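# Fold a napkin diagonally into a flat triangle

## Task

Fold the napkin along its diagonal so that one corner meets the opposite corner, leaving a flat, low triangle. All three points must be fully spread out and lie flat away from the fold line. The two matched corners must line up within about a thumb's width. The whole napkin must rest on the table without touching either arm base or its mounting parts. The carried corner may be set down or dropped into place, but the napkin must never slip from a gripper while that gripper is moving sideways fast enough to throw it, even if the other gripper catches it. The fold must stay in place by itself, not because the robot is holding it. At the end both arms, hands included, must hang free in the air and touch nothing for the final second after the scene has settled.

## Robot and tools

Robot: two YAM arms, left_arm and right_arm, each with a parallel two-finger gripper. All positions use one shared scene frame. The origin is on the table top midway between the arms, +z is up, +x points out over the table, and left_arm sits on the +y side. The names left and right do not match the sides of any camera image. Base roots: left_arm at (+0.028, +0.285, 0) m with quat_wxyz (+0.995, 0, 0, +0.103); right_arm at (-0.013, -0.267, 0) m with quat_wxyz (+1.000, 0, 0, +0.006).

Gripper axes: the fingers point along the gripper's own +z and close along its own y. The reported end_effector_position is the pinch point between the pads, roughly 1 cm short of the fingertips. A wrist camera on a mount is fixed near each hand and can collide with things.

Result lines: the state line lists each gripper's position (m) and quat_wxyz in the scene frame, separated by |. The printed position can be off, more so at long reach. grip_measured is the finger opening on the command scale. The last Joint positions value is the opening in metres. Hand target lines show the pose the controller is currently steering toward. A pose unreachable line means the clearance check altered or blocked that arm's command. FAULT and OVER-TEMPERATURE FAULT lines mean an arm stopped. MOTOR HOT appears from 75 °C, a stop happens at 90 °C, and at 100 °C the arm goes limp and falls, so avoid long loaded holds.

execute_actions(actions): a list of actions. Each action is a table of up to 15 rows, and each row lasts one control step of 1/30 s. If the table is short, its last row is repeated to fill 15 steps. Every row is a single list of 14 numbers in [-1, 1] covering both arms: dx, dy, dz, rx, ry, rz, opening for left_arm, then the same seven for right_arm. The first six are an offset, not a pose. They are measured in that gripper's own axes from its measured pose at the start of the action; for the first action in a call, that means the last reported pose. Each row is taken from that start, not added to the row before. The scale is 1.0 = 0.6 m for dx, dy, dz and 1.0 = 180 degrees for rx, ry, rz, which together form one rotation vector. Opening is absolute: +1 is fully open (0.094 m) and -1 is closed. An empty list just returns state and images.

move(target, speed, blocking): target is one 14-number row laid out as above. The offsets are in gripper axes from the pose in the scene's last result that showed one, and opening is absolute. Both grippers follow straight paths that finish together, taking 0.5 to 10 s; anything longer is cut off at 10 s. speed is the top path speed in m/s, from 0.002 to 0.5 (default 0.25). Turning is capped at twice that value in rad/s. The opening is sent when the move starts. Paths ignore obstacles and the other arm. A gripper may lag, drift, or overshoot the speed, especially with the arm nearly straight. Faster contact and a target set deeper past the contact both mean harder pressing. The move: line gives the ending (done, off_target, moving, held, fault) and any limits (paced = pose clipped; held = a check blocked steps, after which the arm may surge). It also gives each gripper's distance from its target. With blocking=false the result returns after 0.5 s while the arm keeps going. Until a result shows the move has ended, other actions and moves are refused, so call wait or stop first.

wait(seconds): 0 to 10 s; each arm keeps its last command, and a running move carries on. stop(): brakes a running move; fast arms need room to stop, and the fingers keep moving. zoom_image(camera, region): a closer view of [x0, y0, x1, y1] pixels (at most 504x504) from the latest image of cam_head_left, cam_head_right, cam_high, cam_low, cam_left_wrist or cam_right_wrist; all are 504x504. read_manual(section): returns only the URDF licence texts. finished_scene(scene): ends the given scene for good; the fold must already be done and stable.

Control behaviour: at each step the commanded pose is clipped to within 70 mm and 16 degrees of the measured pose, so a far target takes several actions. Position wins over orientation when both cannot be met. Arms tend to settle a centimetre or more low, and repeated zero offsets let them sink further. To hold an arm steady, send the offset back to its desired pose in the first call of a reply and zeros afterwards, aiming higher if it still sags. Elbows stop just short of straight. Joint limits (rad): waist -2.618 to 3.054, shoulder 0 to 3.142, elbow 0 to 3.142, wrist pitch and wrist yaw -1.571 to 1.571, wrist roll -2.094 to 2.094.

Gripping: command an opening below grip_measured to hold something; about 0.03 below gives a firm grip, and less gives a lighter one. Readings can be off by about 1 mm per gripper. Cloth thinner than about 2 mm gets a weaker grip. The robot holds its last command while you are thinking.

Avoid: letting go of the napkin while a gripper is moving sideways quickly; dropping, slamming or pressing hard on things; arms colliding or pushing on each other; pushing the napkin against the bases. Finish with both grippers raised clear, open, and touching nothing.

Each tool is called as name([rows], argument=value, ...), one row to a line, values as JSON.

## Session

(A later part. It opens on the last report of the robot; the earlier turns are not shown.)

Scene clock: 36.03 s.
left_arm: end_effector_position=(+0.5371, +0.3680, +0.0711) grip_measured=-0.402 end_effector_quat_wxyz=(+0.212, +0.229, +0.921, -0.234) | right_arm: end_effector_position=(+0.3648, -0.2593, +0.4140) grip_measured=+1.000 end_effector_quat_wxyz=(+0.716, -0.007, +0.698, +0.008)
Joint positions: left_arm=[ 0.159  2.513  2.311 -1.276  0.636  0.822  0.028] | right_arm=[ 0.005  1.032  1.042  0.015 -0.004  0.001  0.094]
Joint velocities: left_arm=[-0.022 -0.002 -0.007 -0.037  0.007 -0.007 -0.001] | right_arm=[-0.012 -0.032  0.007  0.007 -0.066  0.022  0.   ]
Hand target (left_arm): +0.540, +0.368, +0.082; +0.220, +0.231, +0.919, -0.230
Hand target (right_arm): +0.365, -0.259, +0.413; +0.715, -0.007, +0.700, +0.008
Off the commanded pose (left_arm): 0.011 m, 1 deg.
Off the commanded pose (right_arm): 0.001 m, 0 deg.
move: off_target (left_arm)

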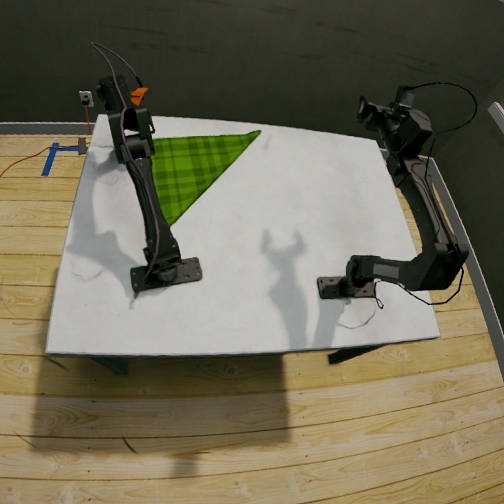

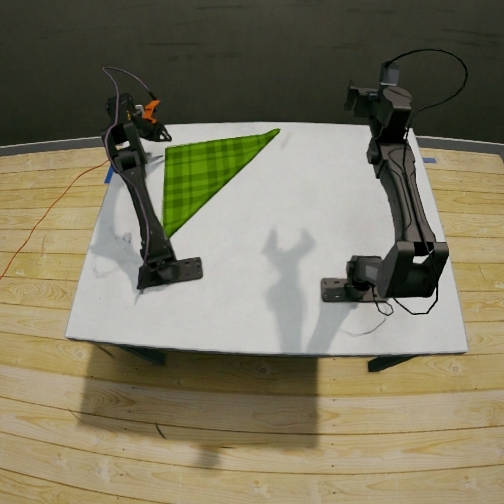

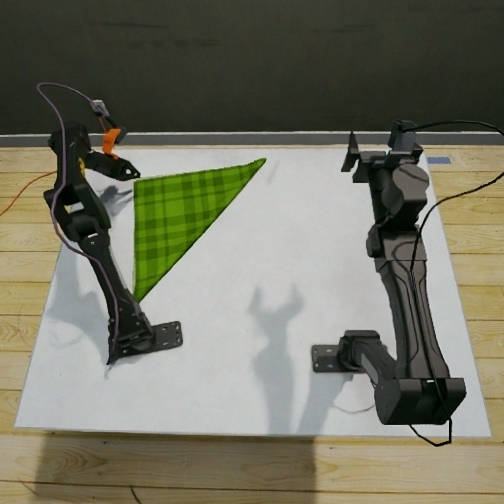

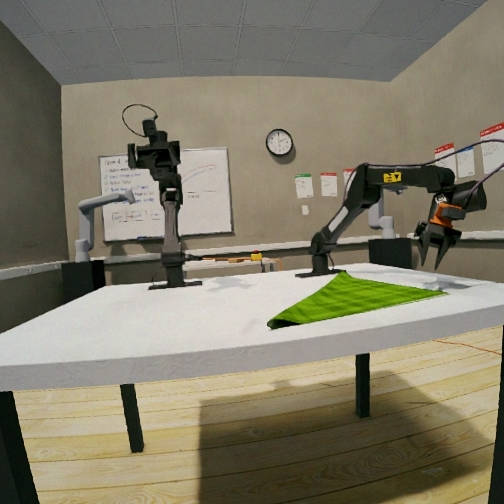

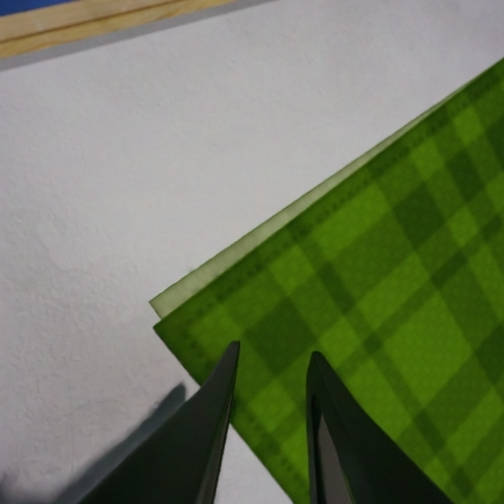

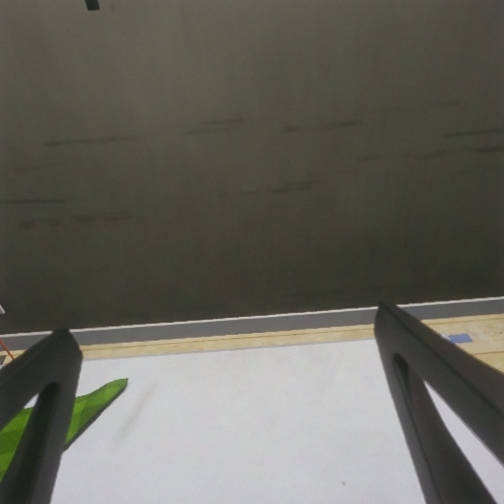

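move(target=[-0.086,-0.054,-0.132,0,0,0,-0.4,0,0,0,0,0,0,1], speed=0.15)

zoom_image(camera="cam_high", region=[110, 150, 190, 230])

zoom_image(camera="cam_low", region=[250, 240, 480, 350])

Scene clock: 44.77 s.
left_arm: end_effector_position=(+0.5396, +0.3697, +0.1610) grip_measured=-0.402 end_effector_quat_wxyz=(+0.242, +0.215, +0.922, -0.212) | right_arm: end_effector_position=(+0.3648, -0.2593, +0.4150) grip_measured=+1.000 end_effector_quat_wxyz=(+0.717, -0.007, +0.697, +0.008)
Joint positions: left_arm=[ 0.159  2.53   2.701 -1.549  0.631  0.761  0.028] | right_arm=[ 0.005  1.032  1.042  0.02  -0.004  0.001  0.094]
Joint velocities: left_arm=[-0.027 -0.017  0.002  0.007 -0.081 -0.022 -0.   ] | right_arm=[-0.007 -0.012 -0.002 -0.051 -0.007  0.022  0.   ]
Hand target (left_arm): +0.539, +0.367, +0.171; +0.250, +0.215, +0.919, -0.215
Hand target (right_arm): +0.365, -0.259, +0.414; +0.716, -0.007, +0.698, +0.008
Off the commanded pose (left_arm): 0.010 m, 5 deg.
Off the commanded pose (right_arm): 0.001 m, 0 deg.
joint sent to its limit (left arm) — the command would take joint 4 (wrist pitch) past its lower limit, so that joint was sent only as far as its limit.
move: off_target (left_arm)

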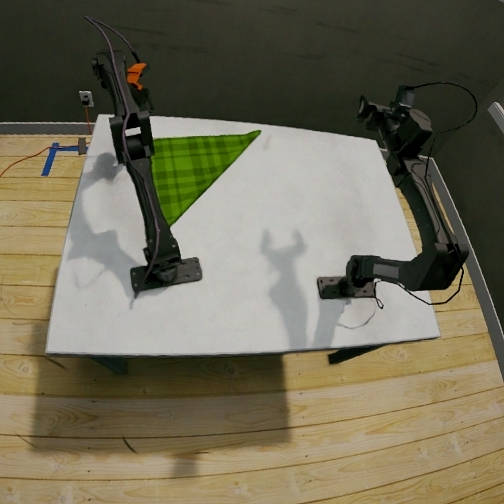

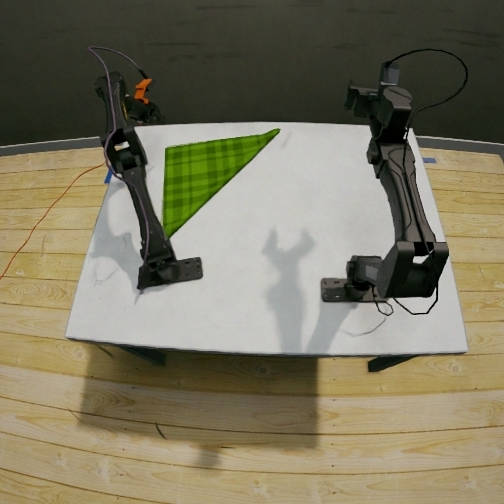

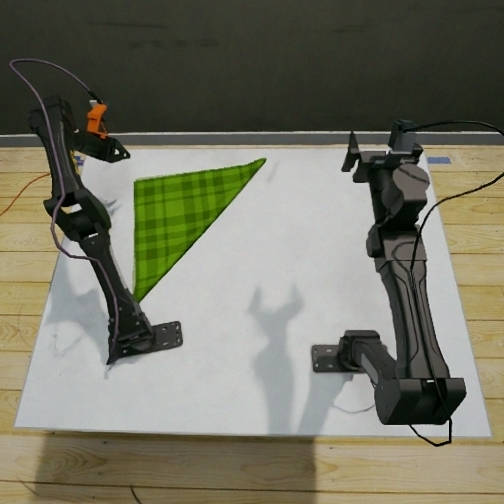

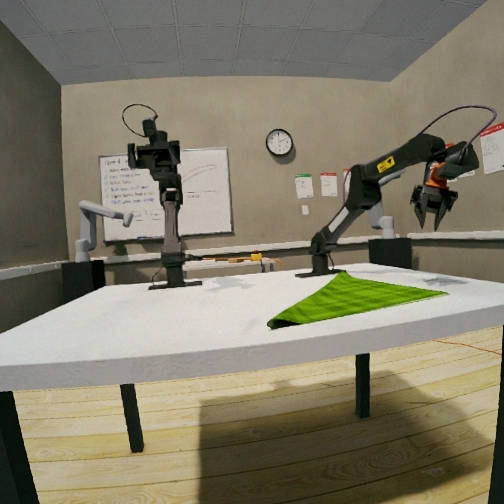

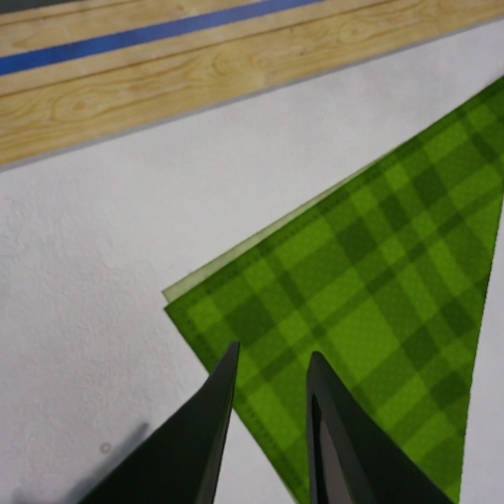

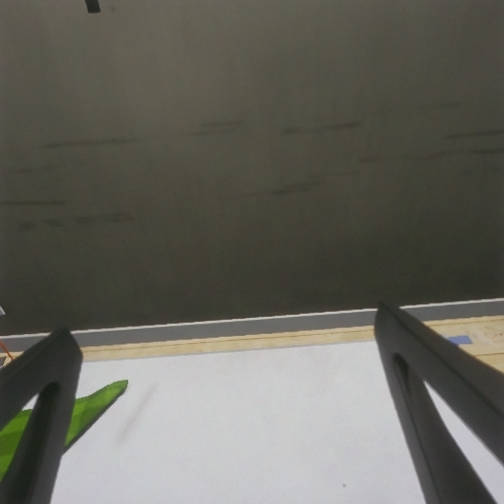

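Region (110, 150, 190, 230) of cam_high's 504x504 image, scaled by 6.300, with more detail than that image has.

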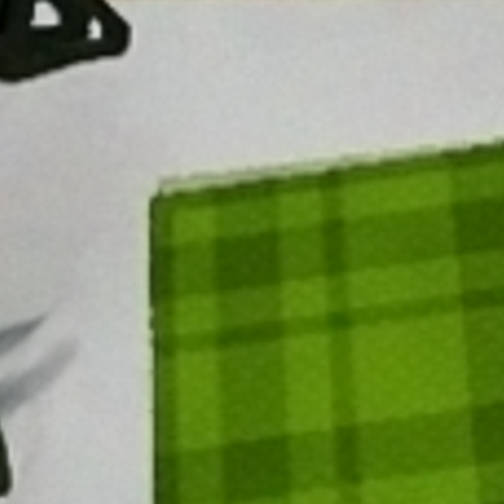

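Region (250, 240, 480, 350) of cam_low's 504x504 image, scaled by 2.191, with more detail than that image has; it fills the top 241 rows of this view, and the rest is white.

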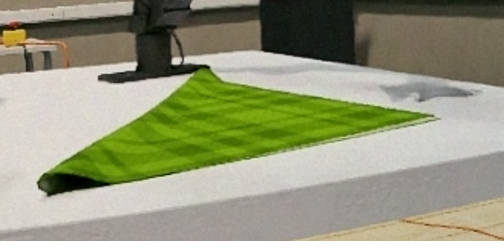

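zoom_image(camera="cam_high", region=[90, 270, 200, 380])

zoom_image(camera="cam_low", region=[280, 240, 380, 300])

Region (90, 270, 200, 380) of cam_high's 504x504 image, scaled by 4.582, with more detail than that image has.

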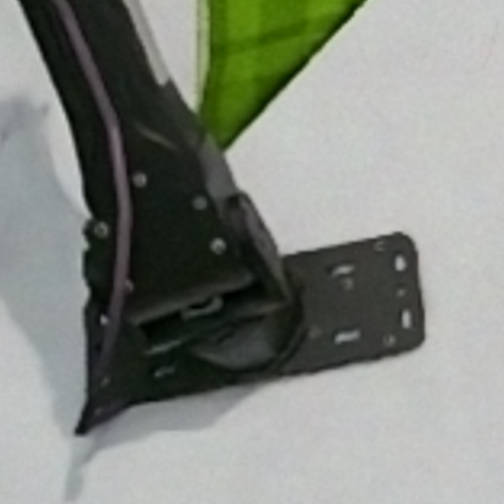

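Region (280, 240, 380, 300) of cam_low's 504x504 image, scaled by 5.040, with more detail than that image has; it fills the top 302 rows of this view, and the rest is white.

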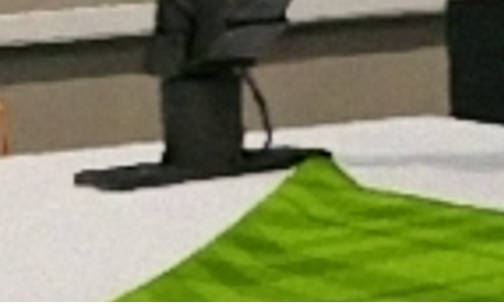

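finished_scene(scene=1)

The scene is finished: the task was done.


## Next scene

The same job, from a new start.

execute_actions(actions=[])

Scene clock: 0.00 s.
left_arm: end_effector_position=(+0.3915, +0.1629, +0.1393) grip_measured=-0.968 end_effector_quat_wxyz=(+0.292, +0.193, +0.935, -0.065) | right_arm: end_effector_position=(+0.3649, -0.2593, +0.4078) grip_measured=+1.000 end_effector_quat_wxyz=(+0.707, -0.007, +0.707, +0.008)
Joint positions: left_arm=[-0.499  1.47   1.08  -0.578  0.075  0.092  0.001] | right_arm=[ 0.005  1.032  1.042 -0.009 -0.004  0.001  0.094]
Joint velocities: left_arm=[-0.012  0.017 -0.002 -0.022 -0.007  0.022  0.   ] | right_arm=[ 0.032 -0.007  0.002 -0.081 -0.037  0.037  0.   ]
Hand target (left_arm): +0.392, +0.163, +0.143; +0.296, +0.193, +0.933, -0.066
Hand target (right_arm): +0.363, -0.259, +0.406; +0.704, -0.007, +0.710, +0.007

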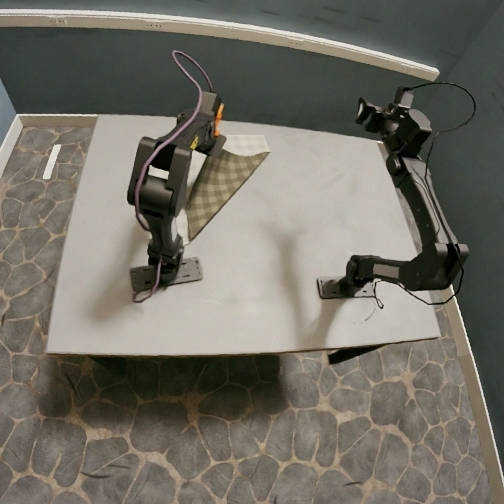

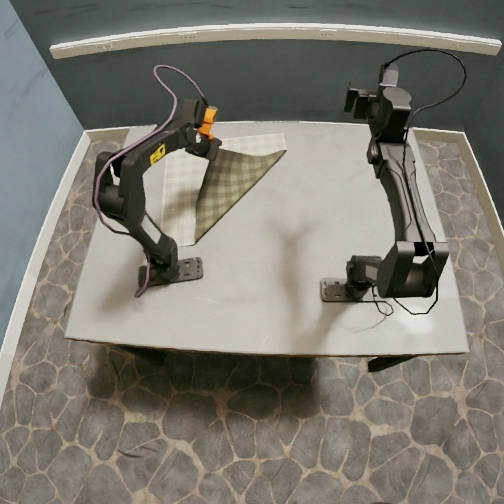

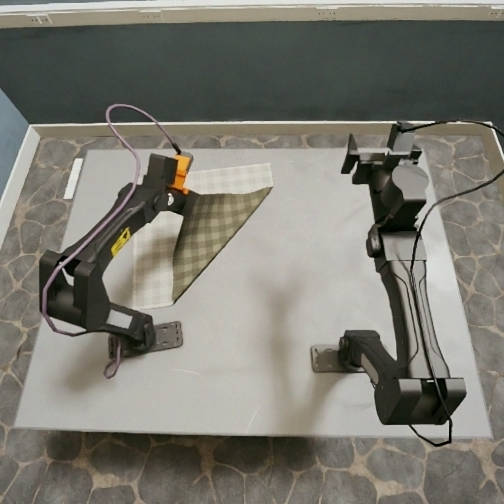

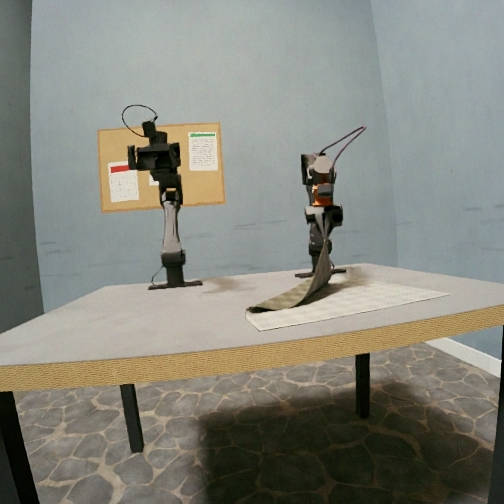

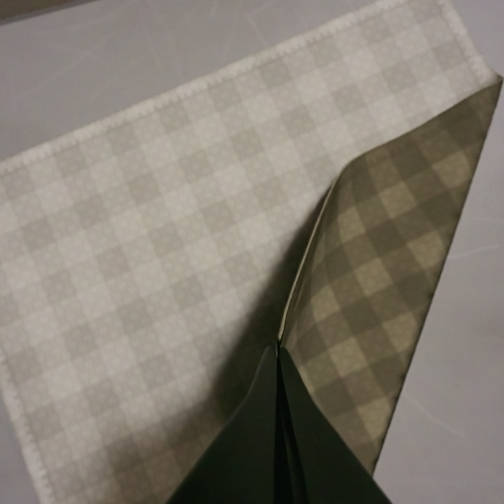

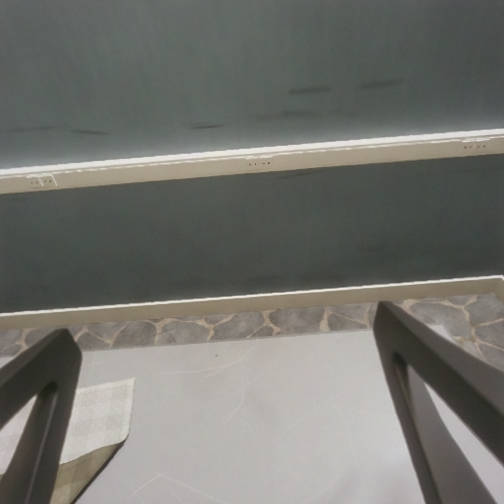

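move(target=[0.0173,0.4147,0.2035,0.1159,0.0206,-0.0093,-1,0,0,0,0,0,0,1], speed=0.11)

Scene clock: 5.43 s.
left_arm: end_effector_position=(+0.5461, +0.3685, +0.0322) grip_measured=-0.968 end_effector_quat_wxyz=(+0.216, +0.225, +0.924, -0.220) | right_arm: end_effector_position=(+0.3649, -0.2593, +0.4090) grip_measured=+1.000 end_effector_quat_wxyz=(+0.709, -0.007, +0.705, +0.008)
Joint positions: left_arm=[ 0.148  2.53   2.194 -1.105  0.616  0.792  0.001] | right_arm=[ 0.005  1.032  1.042 -0.005 -0.004  0.001  0.094]
Joint velocities: left_arm=[ 0.012 -0.002 -0.002  0.007 -0.007 -0.007  0.001] | right_arm=[ 0.012  0.002  0.007 -0.007  0.007 -0.066  0.   ]
Hand target (left_arm): +0.548, +0.366, +0.033; +0.222, +0.229, +0.919, -0.231
Hand target (right_arm): +0.365, -0.259, +0.408; +0.707, -0.007, +0.707, +0.008
Off the commanded pose (left_arm): 0.003 m, 2 deg.
Off the commanded pose (right_arm): 0.001 m, 0 deg.
move: done

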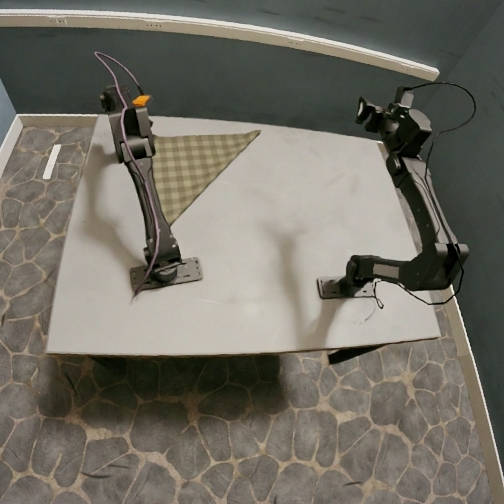

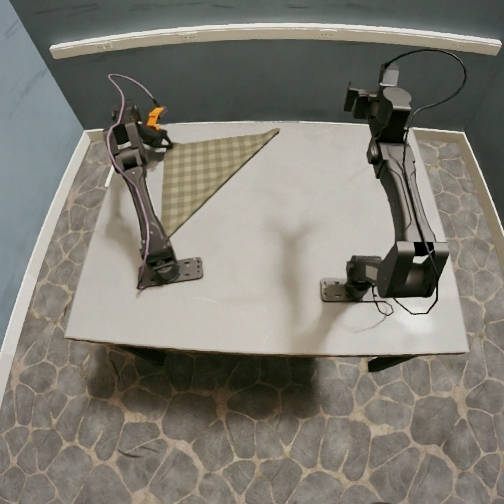

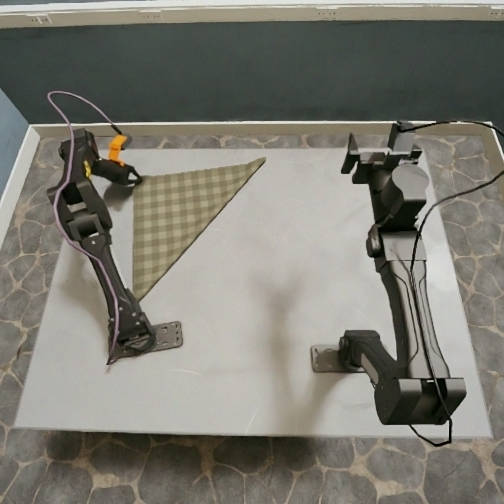

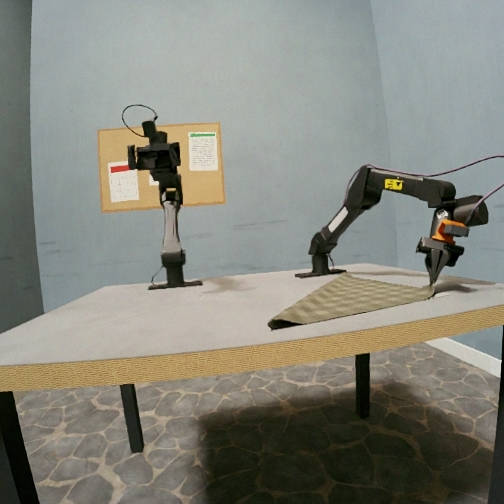

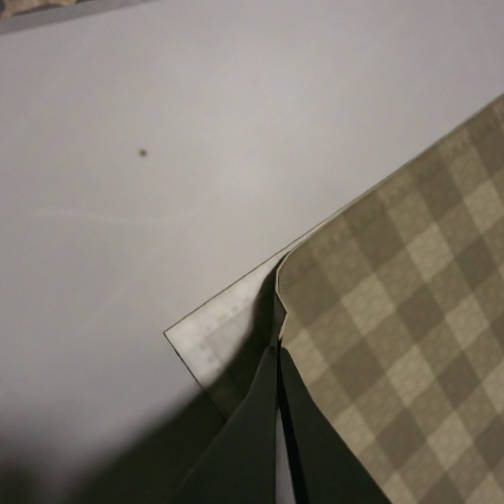

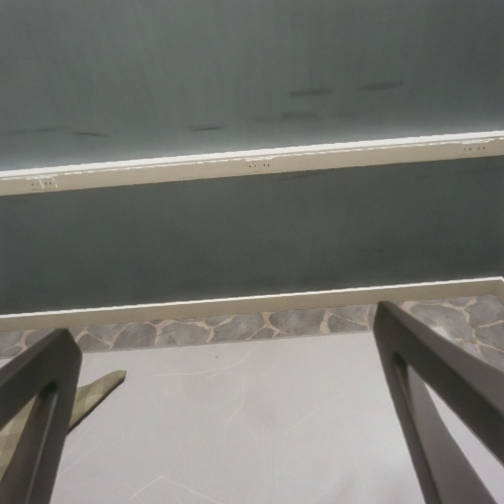

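execute_actions([
  [[0,0,0,0,0,0,-0.9,0,0,0,0,0,0,1],[0,0,0,0,0,0,-0.87,0,0,0,0,0,0,1],[0,0,0,0,0,0,-0.84,0,0,0,0,0,0,1],[0,0,0,0,0,0,-0.8,0,0,0,0,0,0,1],[0,0,0,0,0,0,-0.75,0,0,0,0,0,0,1],[0,0,0,0,0,0,-0.7,0,0,0,0,0,0,1],[0,0,0,0,0,0,-0.65,0,0,0,0,0,0,1],[0,0,0,0,0,0,-0.6,0,0,0,0,0,0,1]],
])

move(target=[-0.052,-0.033,-0.079,0,0,0,-0.4,0,0,0,0,0,0,1], speed=0.04)

Scene clock: 6.77 s.
left_arm: end_effector_position=(+0.5455, +0.3684, +0.0320) grip_measured=-0.602 end_effector_quat_wxyz=(+0.215, +0.225, +0.924, -0.221) | right_arm: end_effector_position=(+0.3649, -0.2593, +0.4101) grip_measured=+1.000 end_effector_quat_wxyz=(+0.711, -0.007, +0.704, +0.008)
Joint positions: left_arm=[ 0.148  2.53   2.194 -1.107  0.615  0.793  0.019] | right_arm=[ 0.005  1.032  1.042 -0.    -0.004  0.001  0.094]
Joint velocities: left_arm=[-0.002  0.012 -0.007 -0.051  0.007  0.022  0.   ] | right_arm=[ 0.002 -0.002  0.002 -0.007 -0.066 -0.022  0.   ]
Hand target (left_arm): +0.546, +0.368, +0.032; +0.216, +0.225, +0.924, -0.221
Hand target (right_arm): +0.365, -0.259, +0.409; +0.709, -0.007, +0.705, +0.008
Off the commanded pose (left_arm): 0.001 m, 0 deg.
Off the commanded pose (right_arm): 0.001 m, 0 deg.

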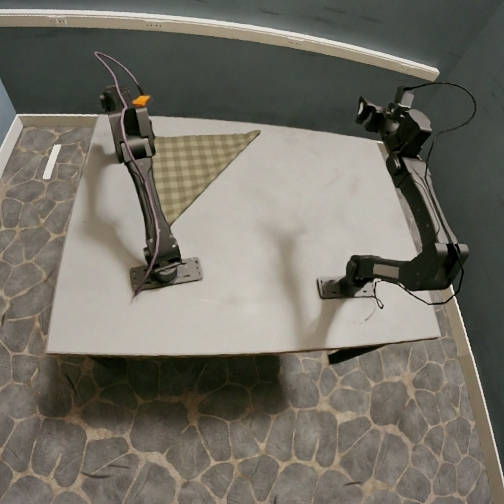

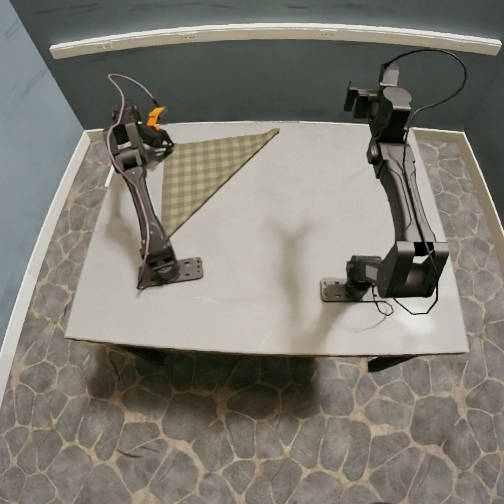

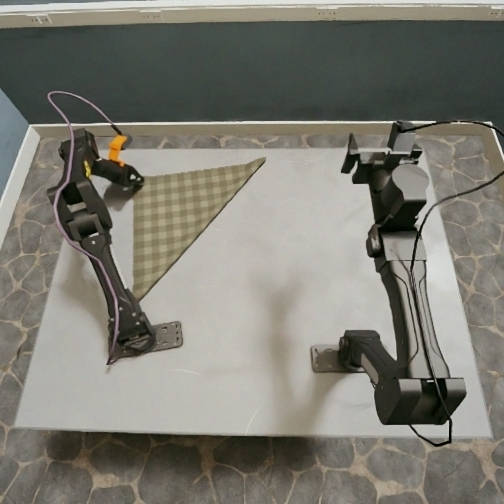

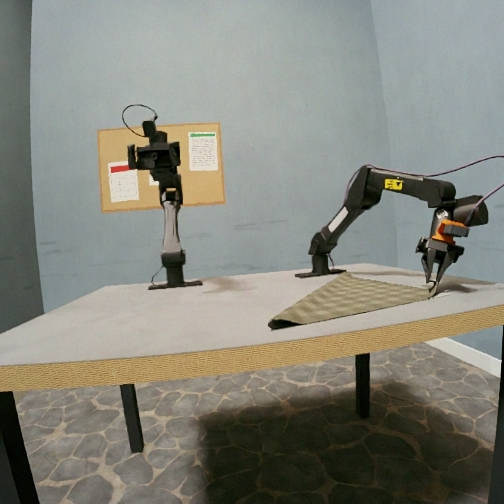

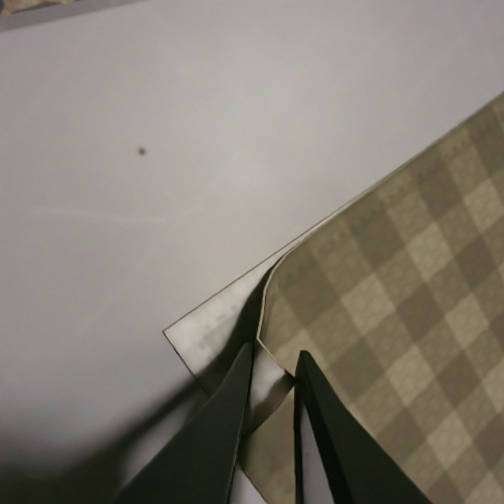

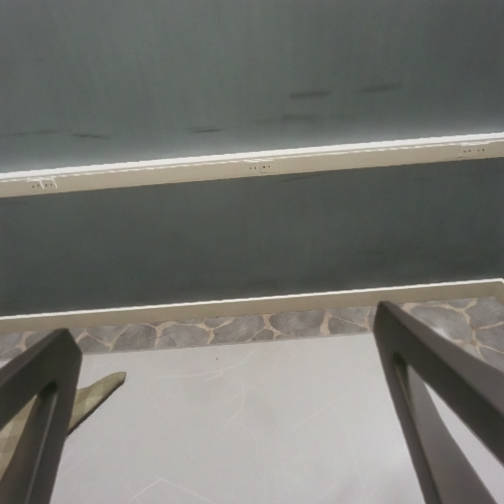

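Scene clock: 8.77 s.
left_arm: end_effector_position=(+0.5446, +0.3684, +0.0902) grip_measured=-0.402 end_effector_quat_wxyz=(+0.215, +0.224, +0.925, -0.220) | right_arm: end_effector_position=(+0.3649, -0.2593, +0.4112) grip_measured=+1.000 end_effector_quat_wxyz=(+0.712, -0.007, +0.702, +0.008)
Joint positions: left_arm=[ 0.148  2.53   2.425 -1.338  0.613  0.79   0.028] | right_arm=[ 0.005  1.032  1.042  0.004 -0.004  0.001  0.094]
Joint velocities: left_arm=[-0.002  0.007  0.007 -0.007  0.022  0.022  0.001] | right_arm=[ 0.002 -0.007 -0.012 -0.051 -0.007 -0.095  0.   ]
Hand target (left_arm): +0.547, +0.366, +0.092; +0.215, +0.225, +0.924, -0.221
Hand target (right_arm): +0.365, -0.259, +0.410; +0.711, -0.007, +0.704, +0.008
Off the commanded pose (left_arm): 0.003 m, 0 deg.
Off the commanded pose (right_arm): 0.001 m, 0 deg.
move: done

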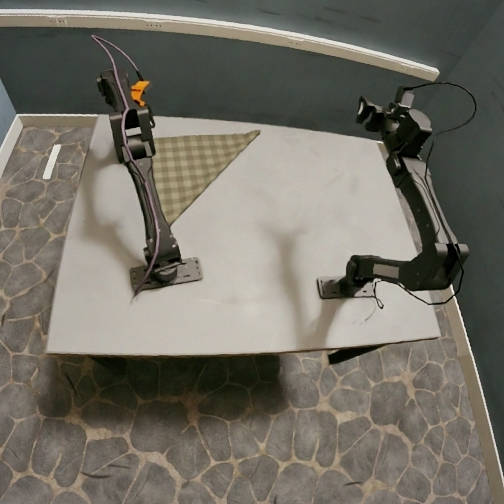

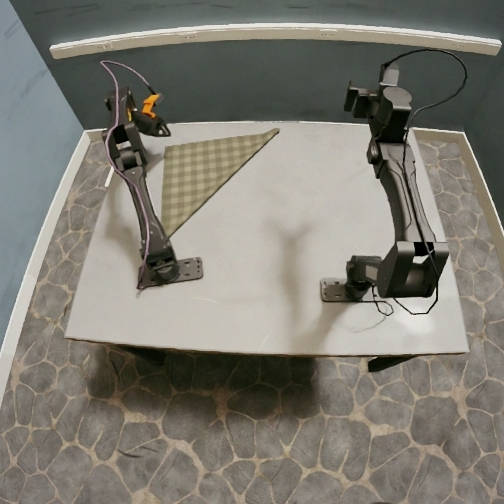

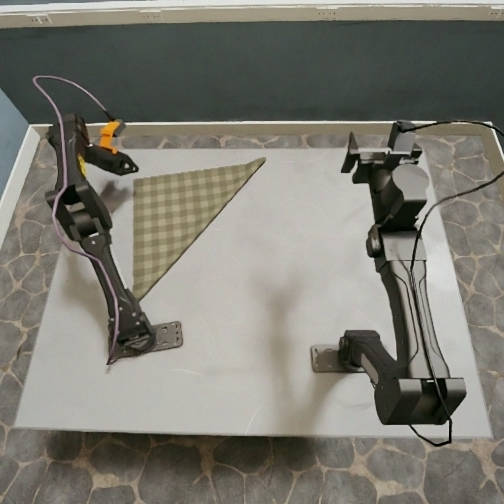

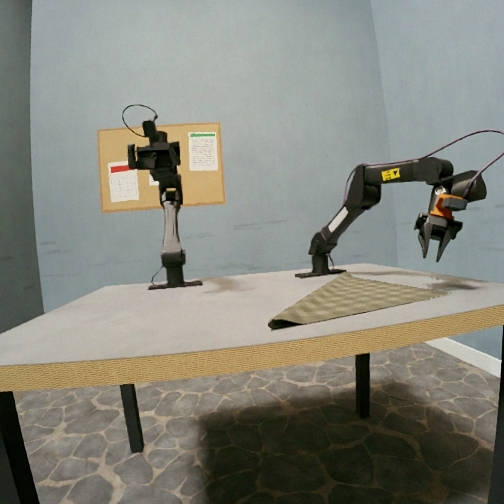

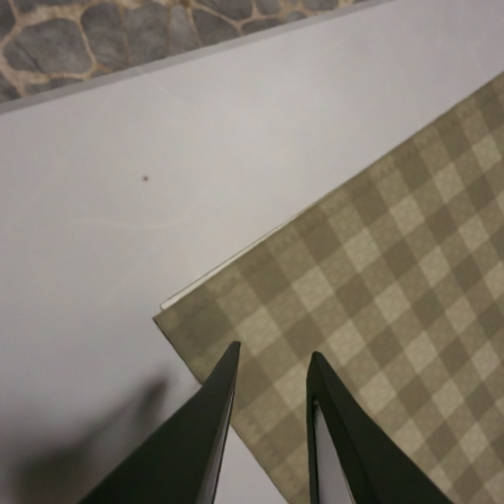

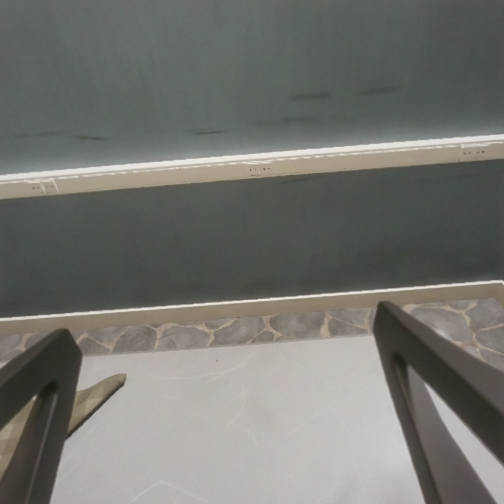

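zoom_image(camera="cam_high", region=[100, 130, 300, 330])

zoom_image(camera="cam_low", region=[250, 240, 480, 350])

Region (100, 130, 300, 330) of cam_high's 504x504 image, scaled by 2.520, with more detail than that image has.

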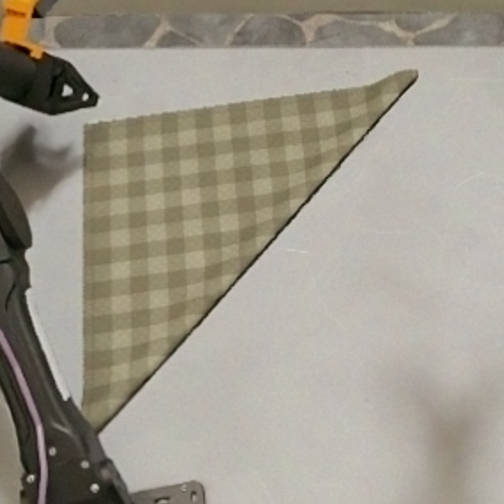

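Region (250, 240, 480, 350) of cam_low's 504x504 image, scaled by 2.191, with more detail than that image has; it fills the top 241 rows of this view, and the rest is white.

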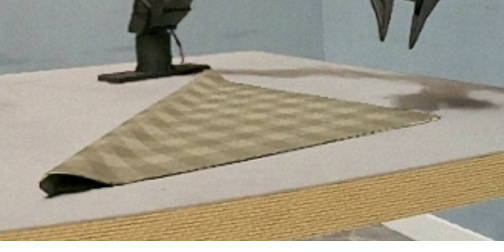

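finished_scene(scene=2)

The scene is finished: the task was done.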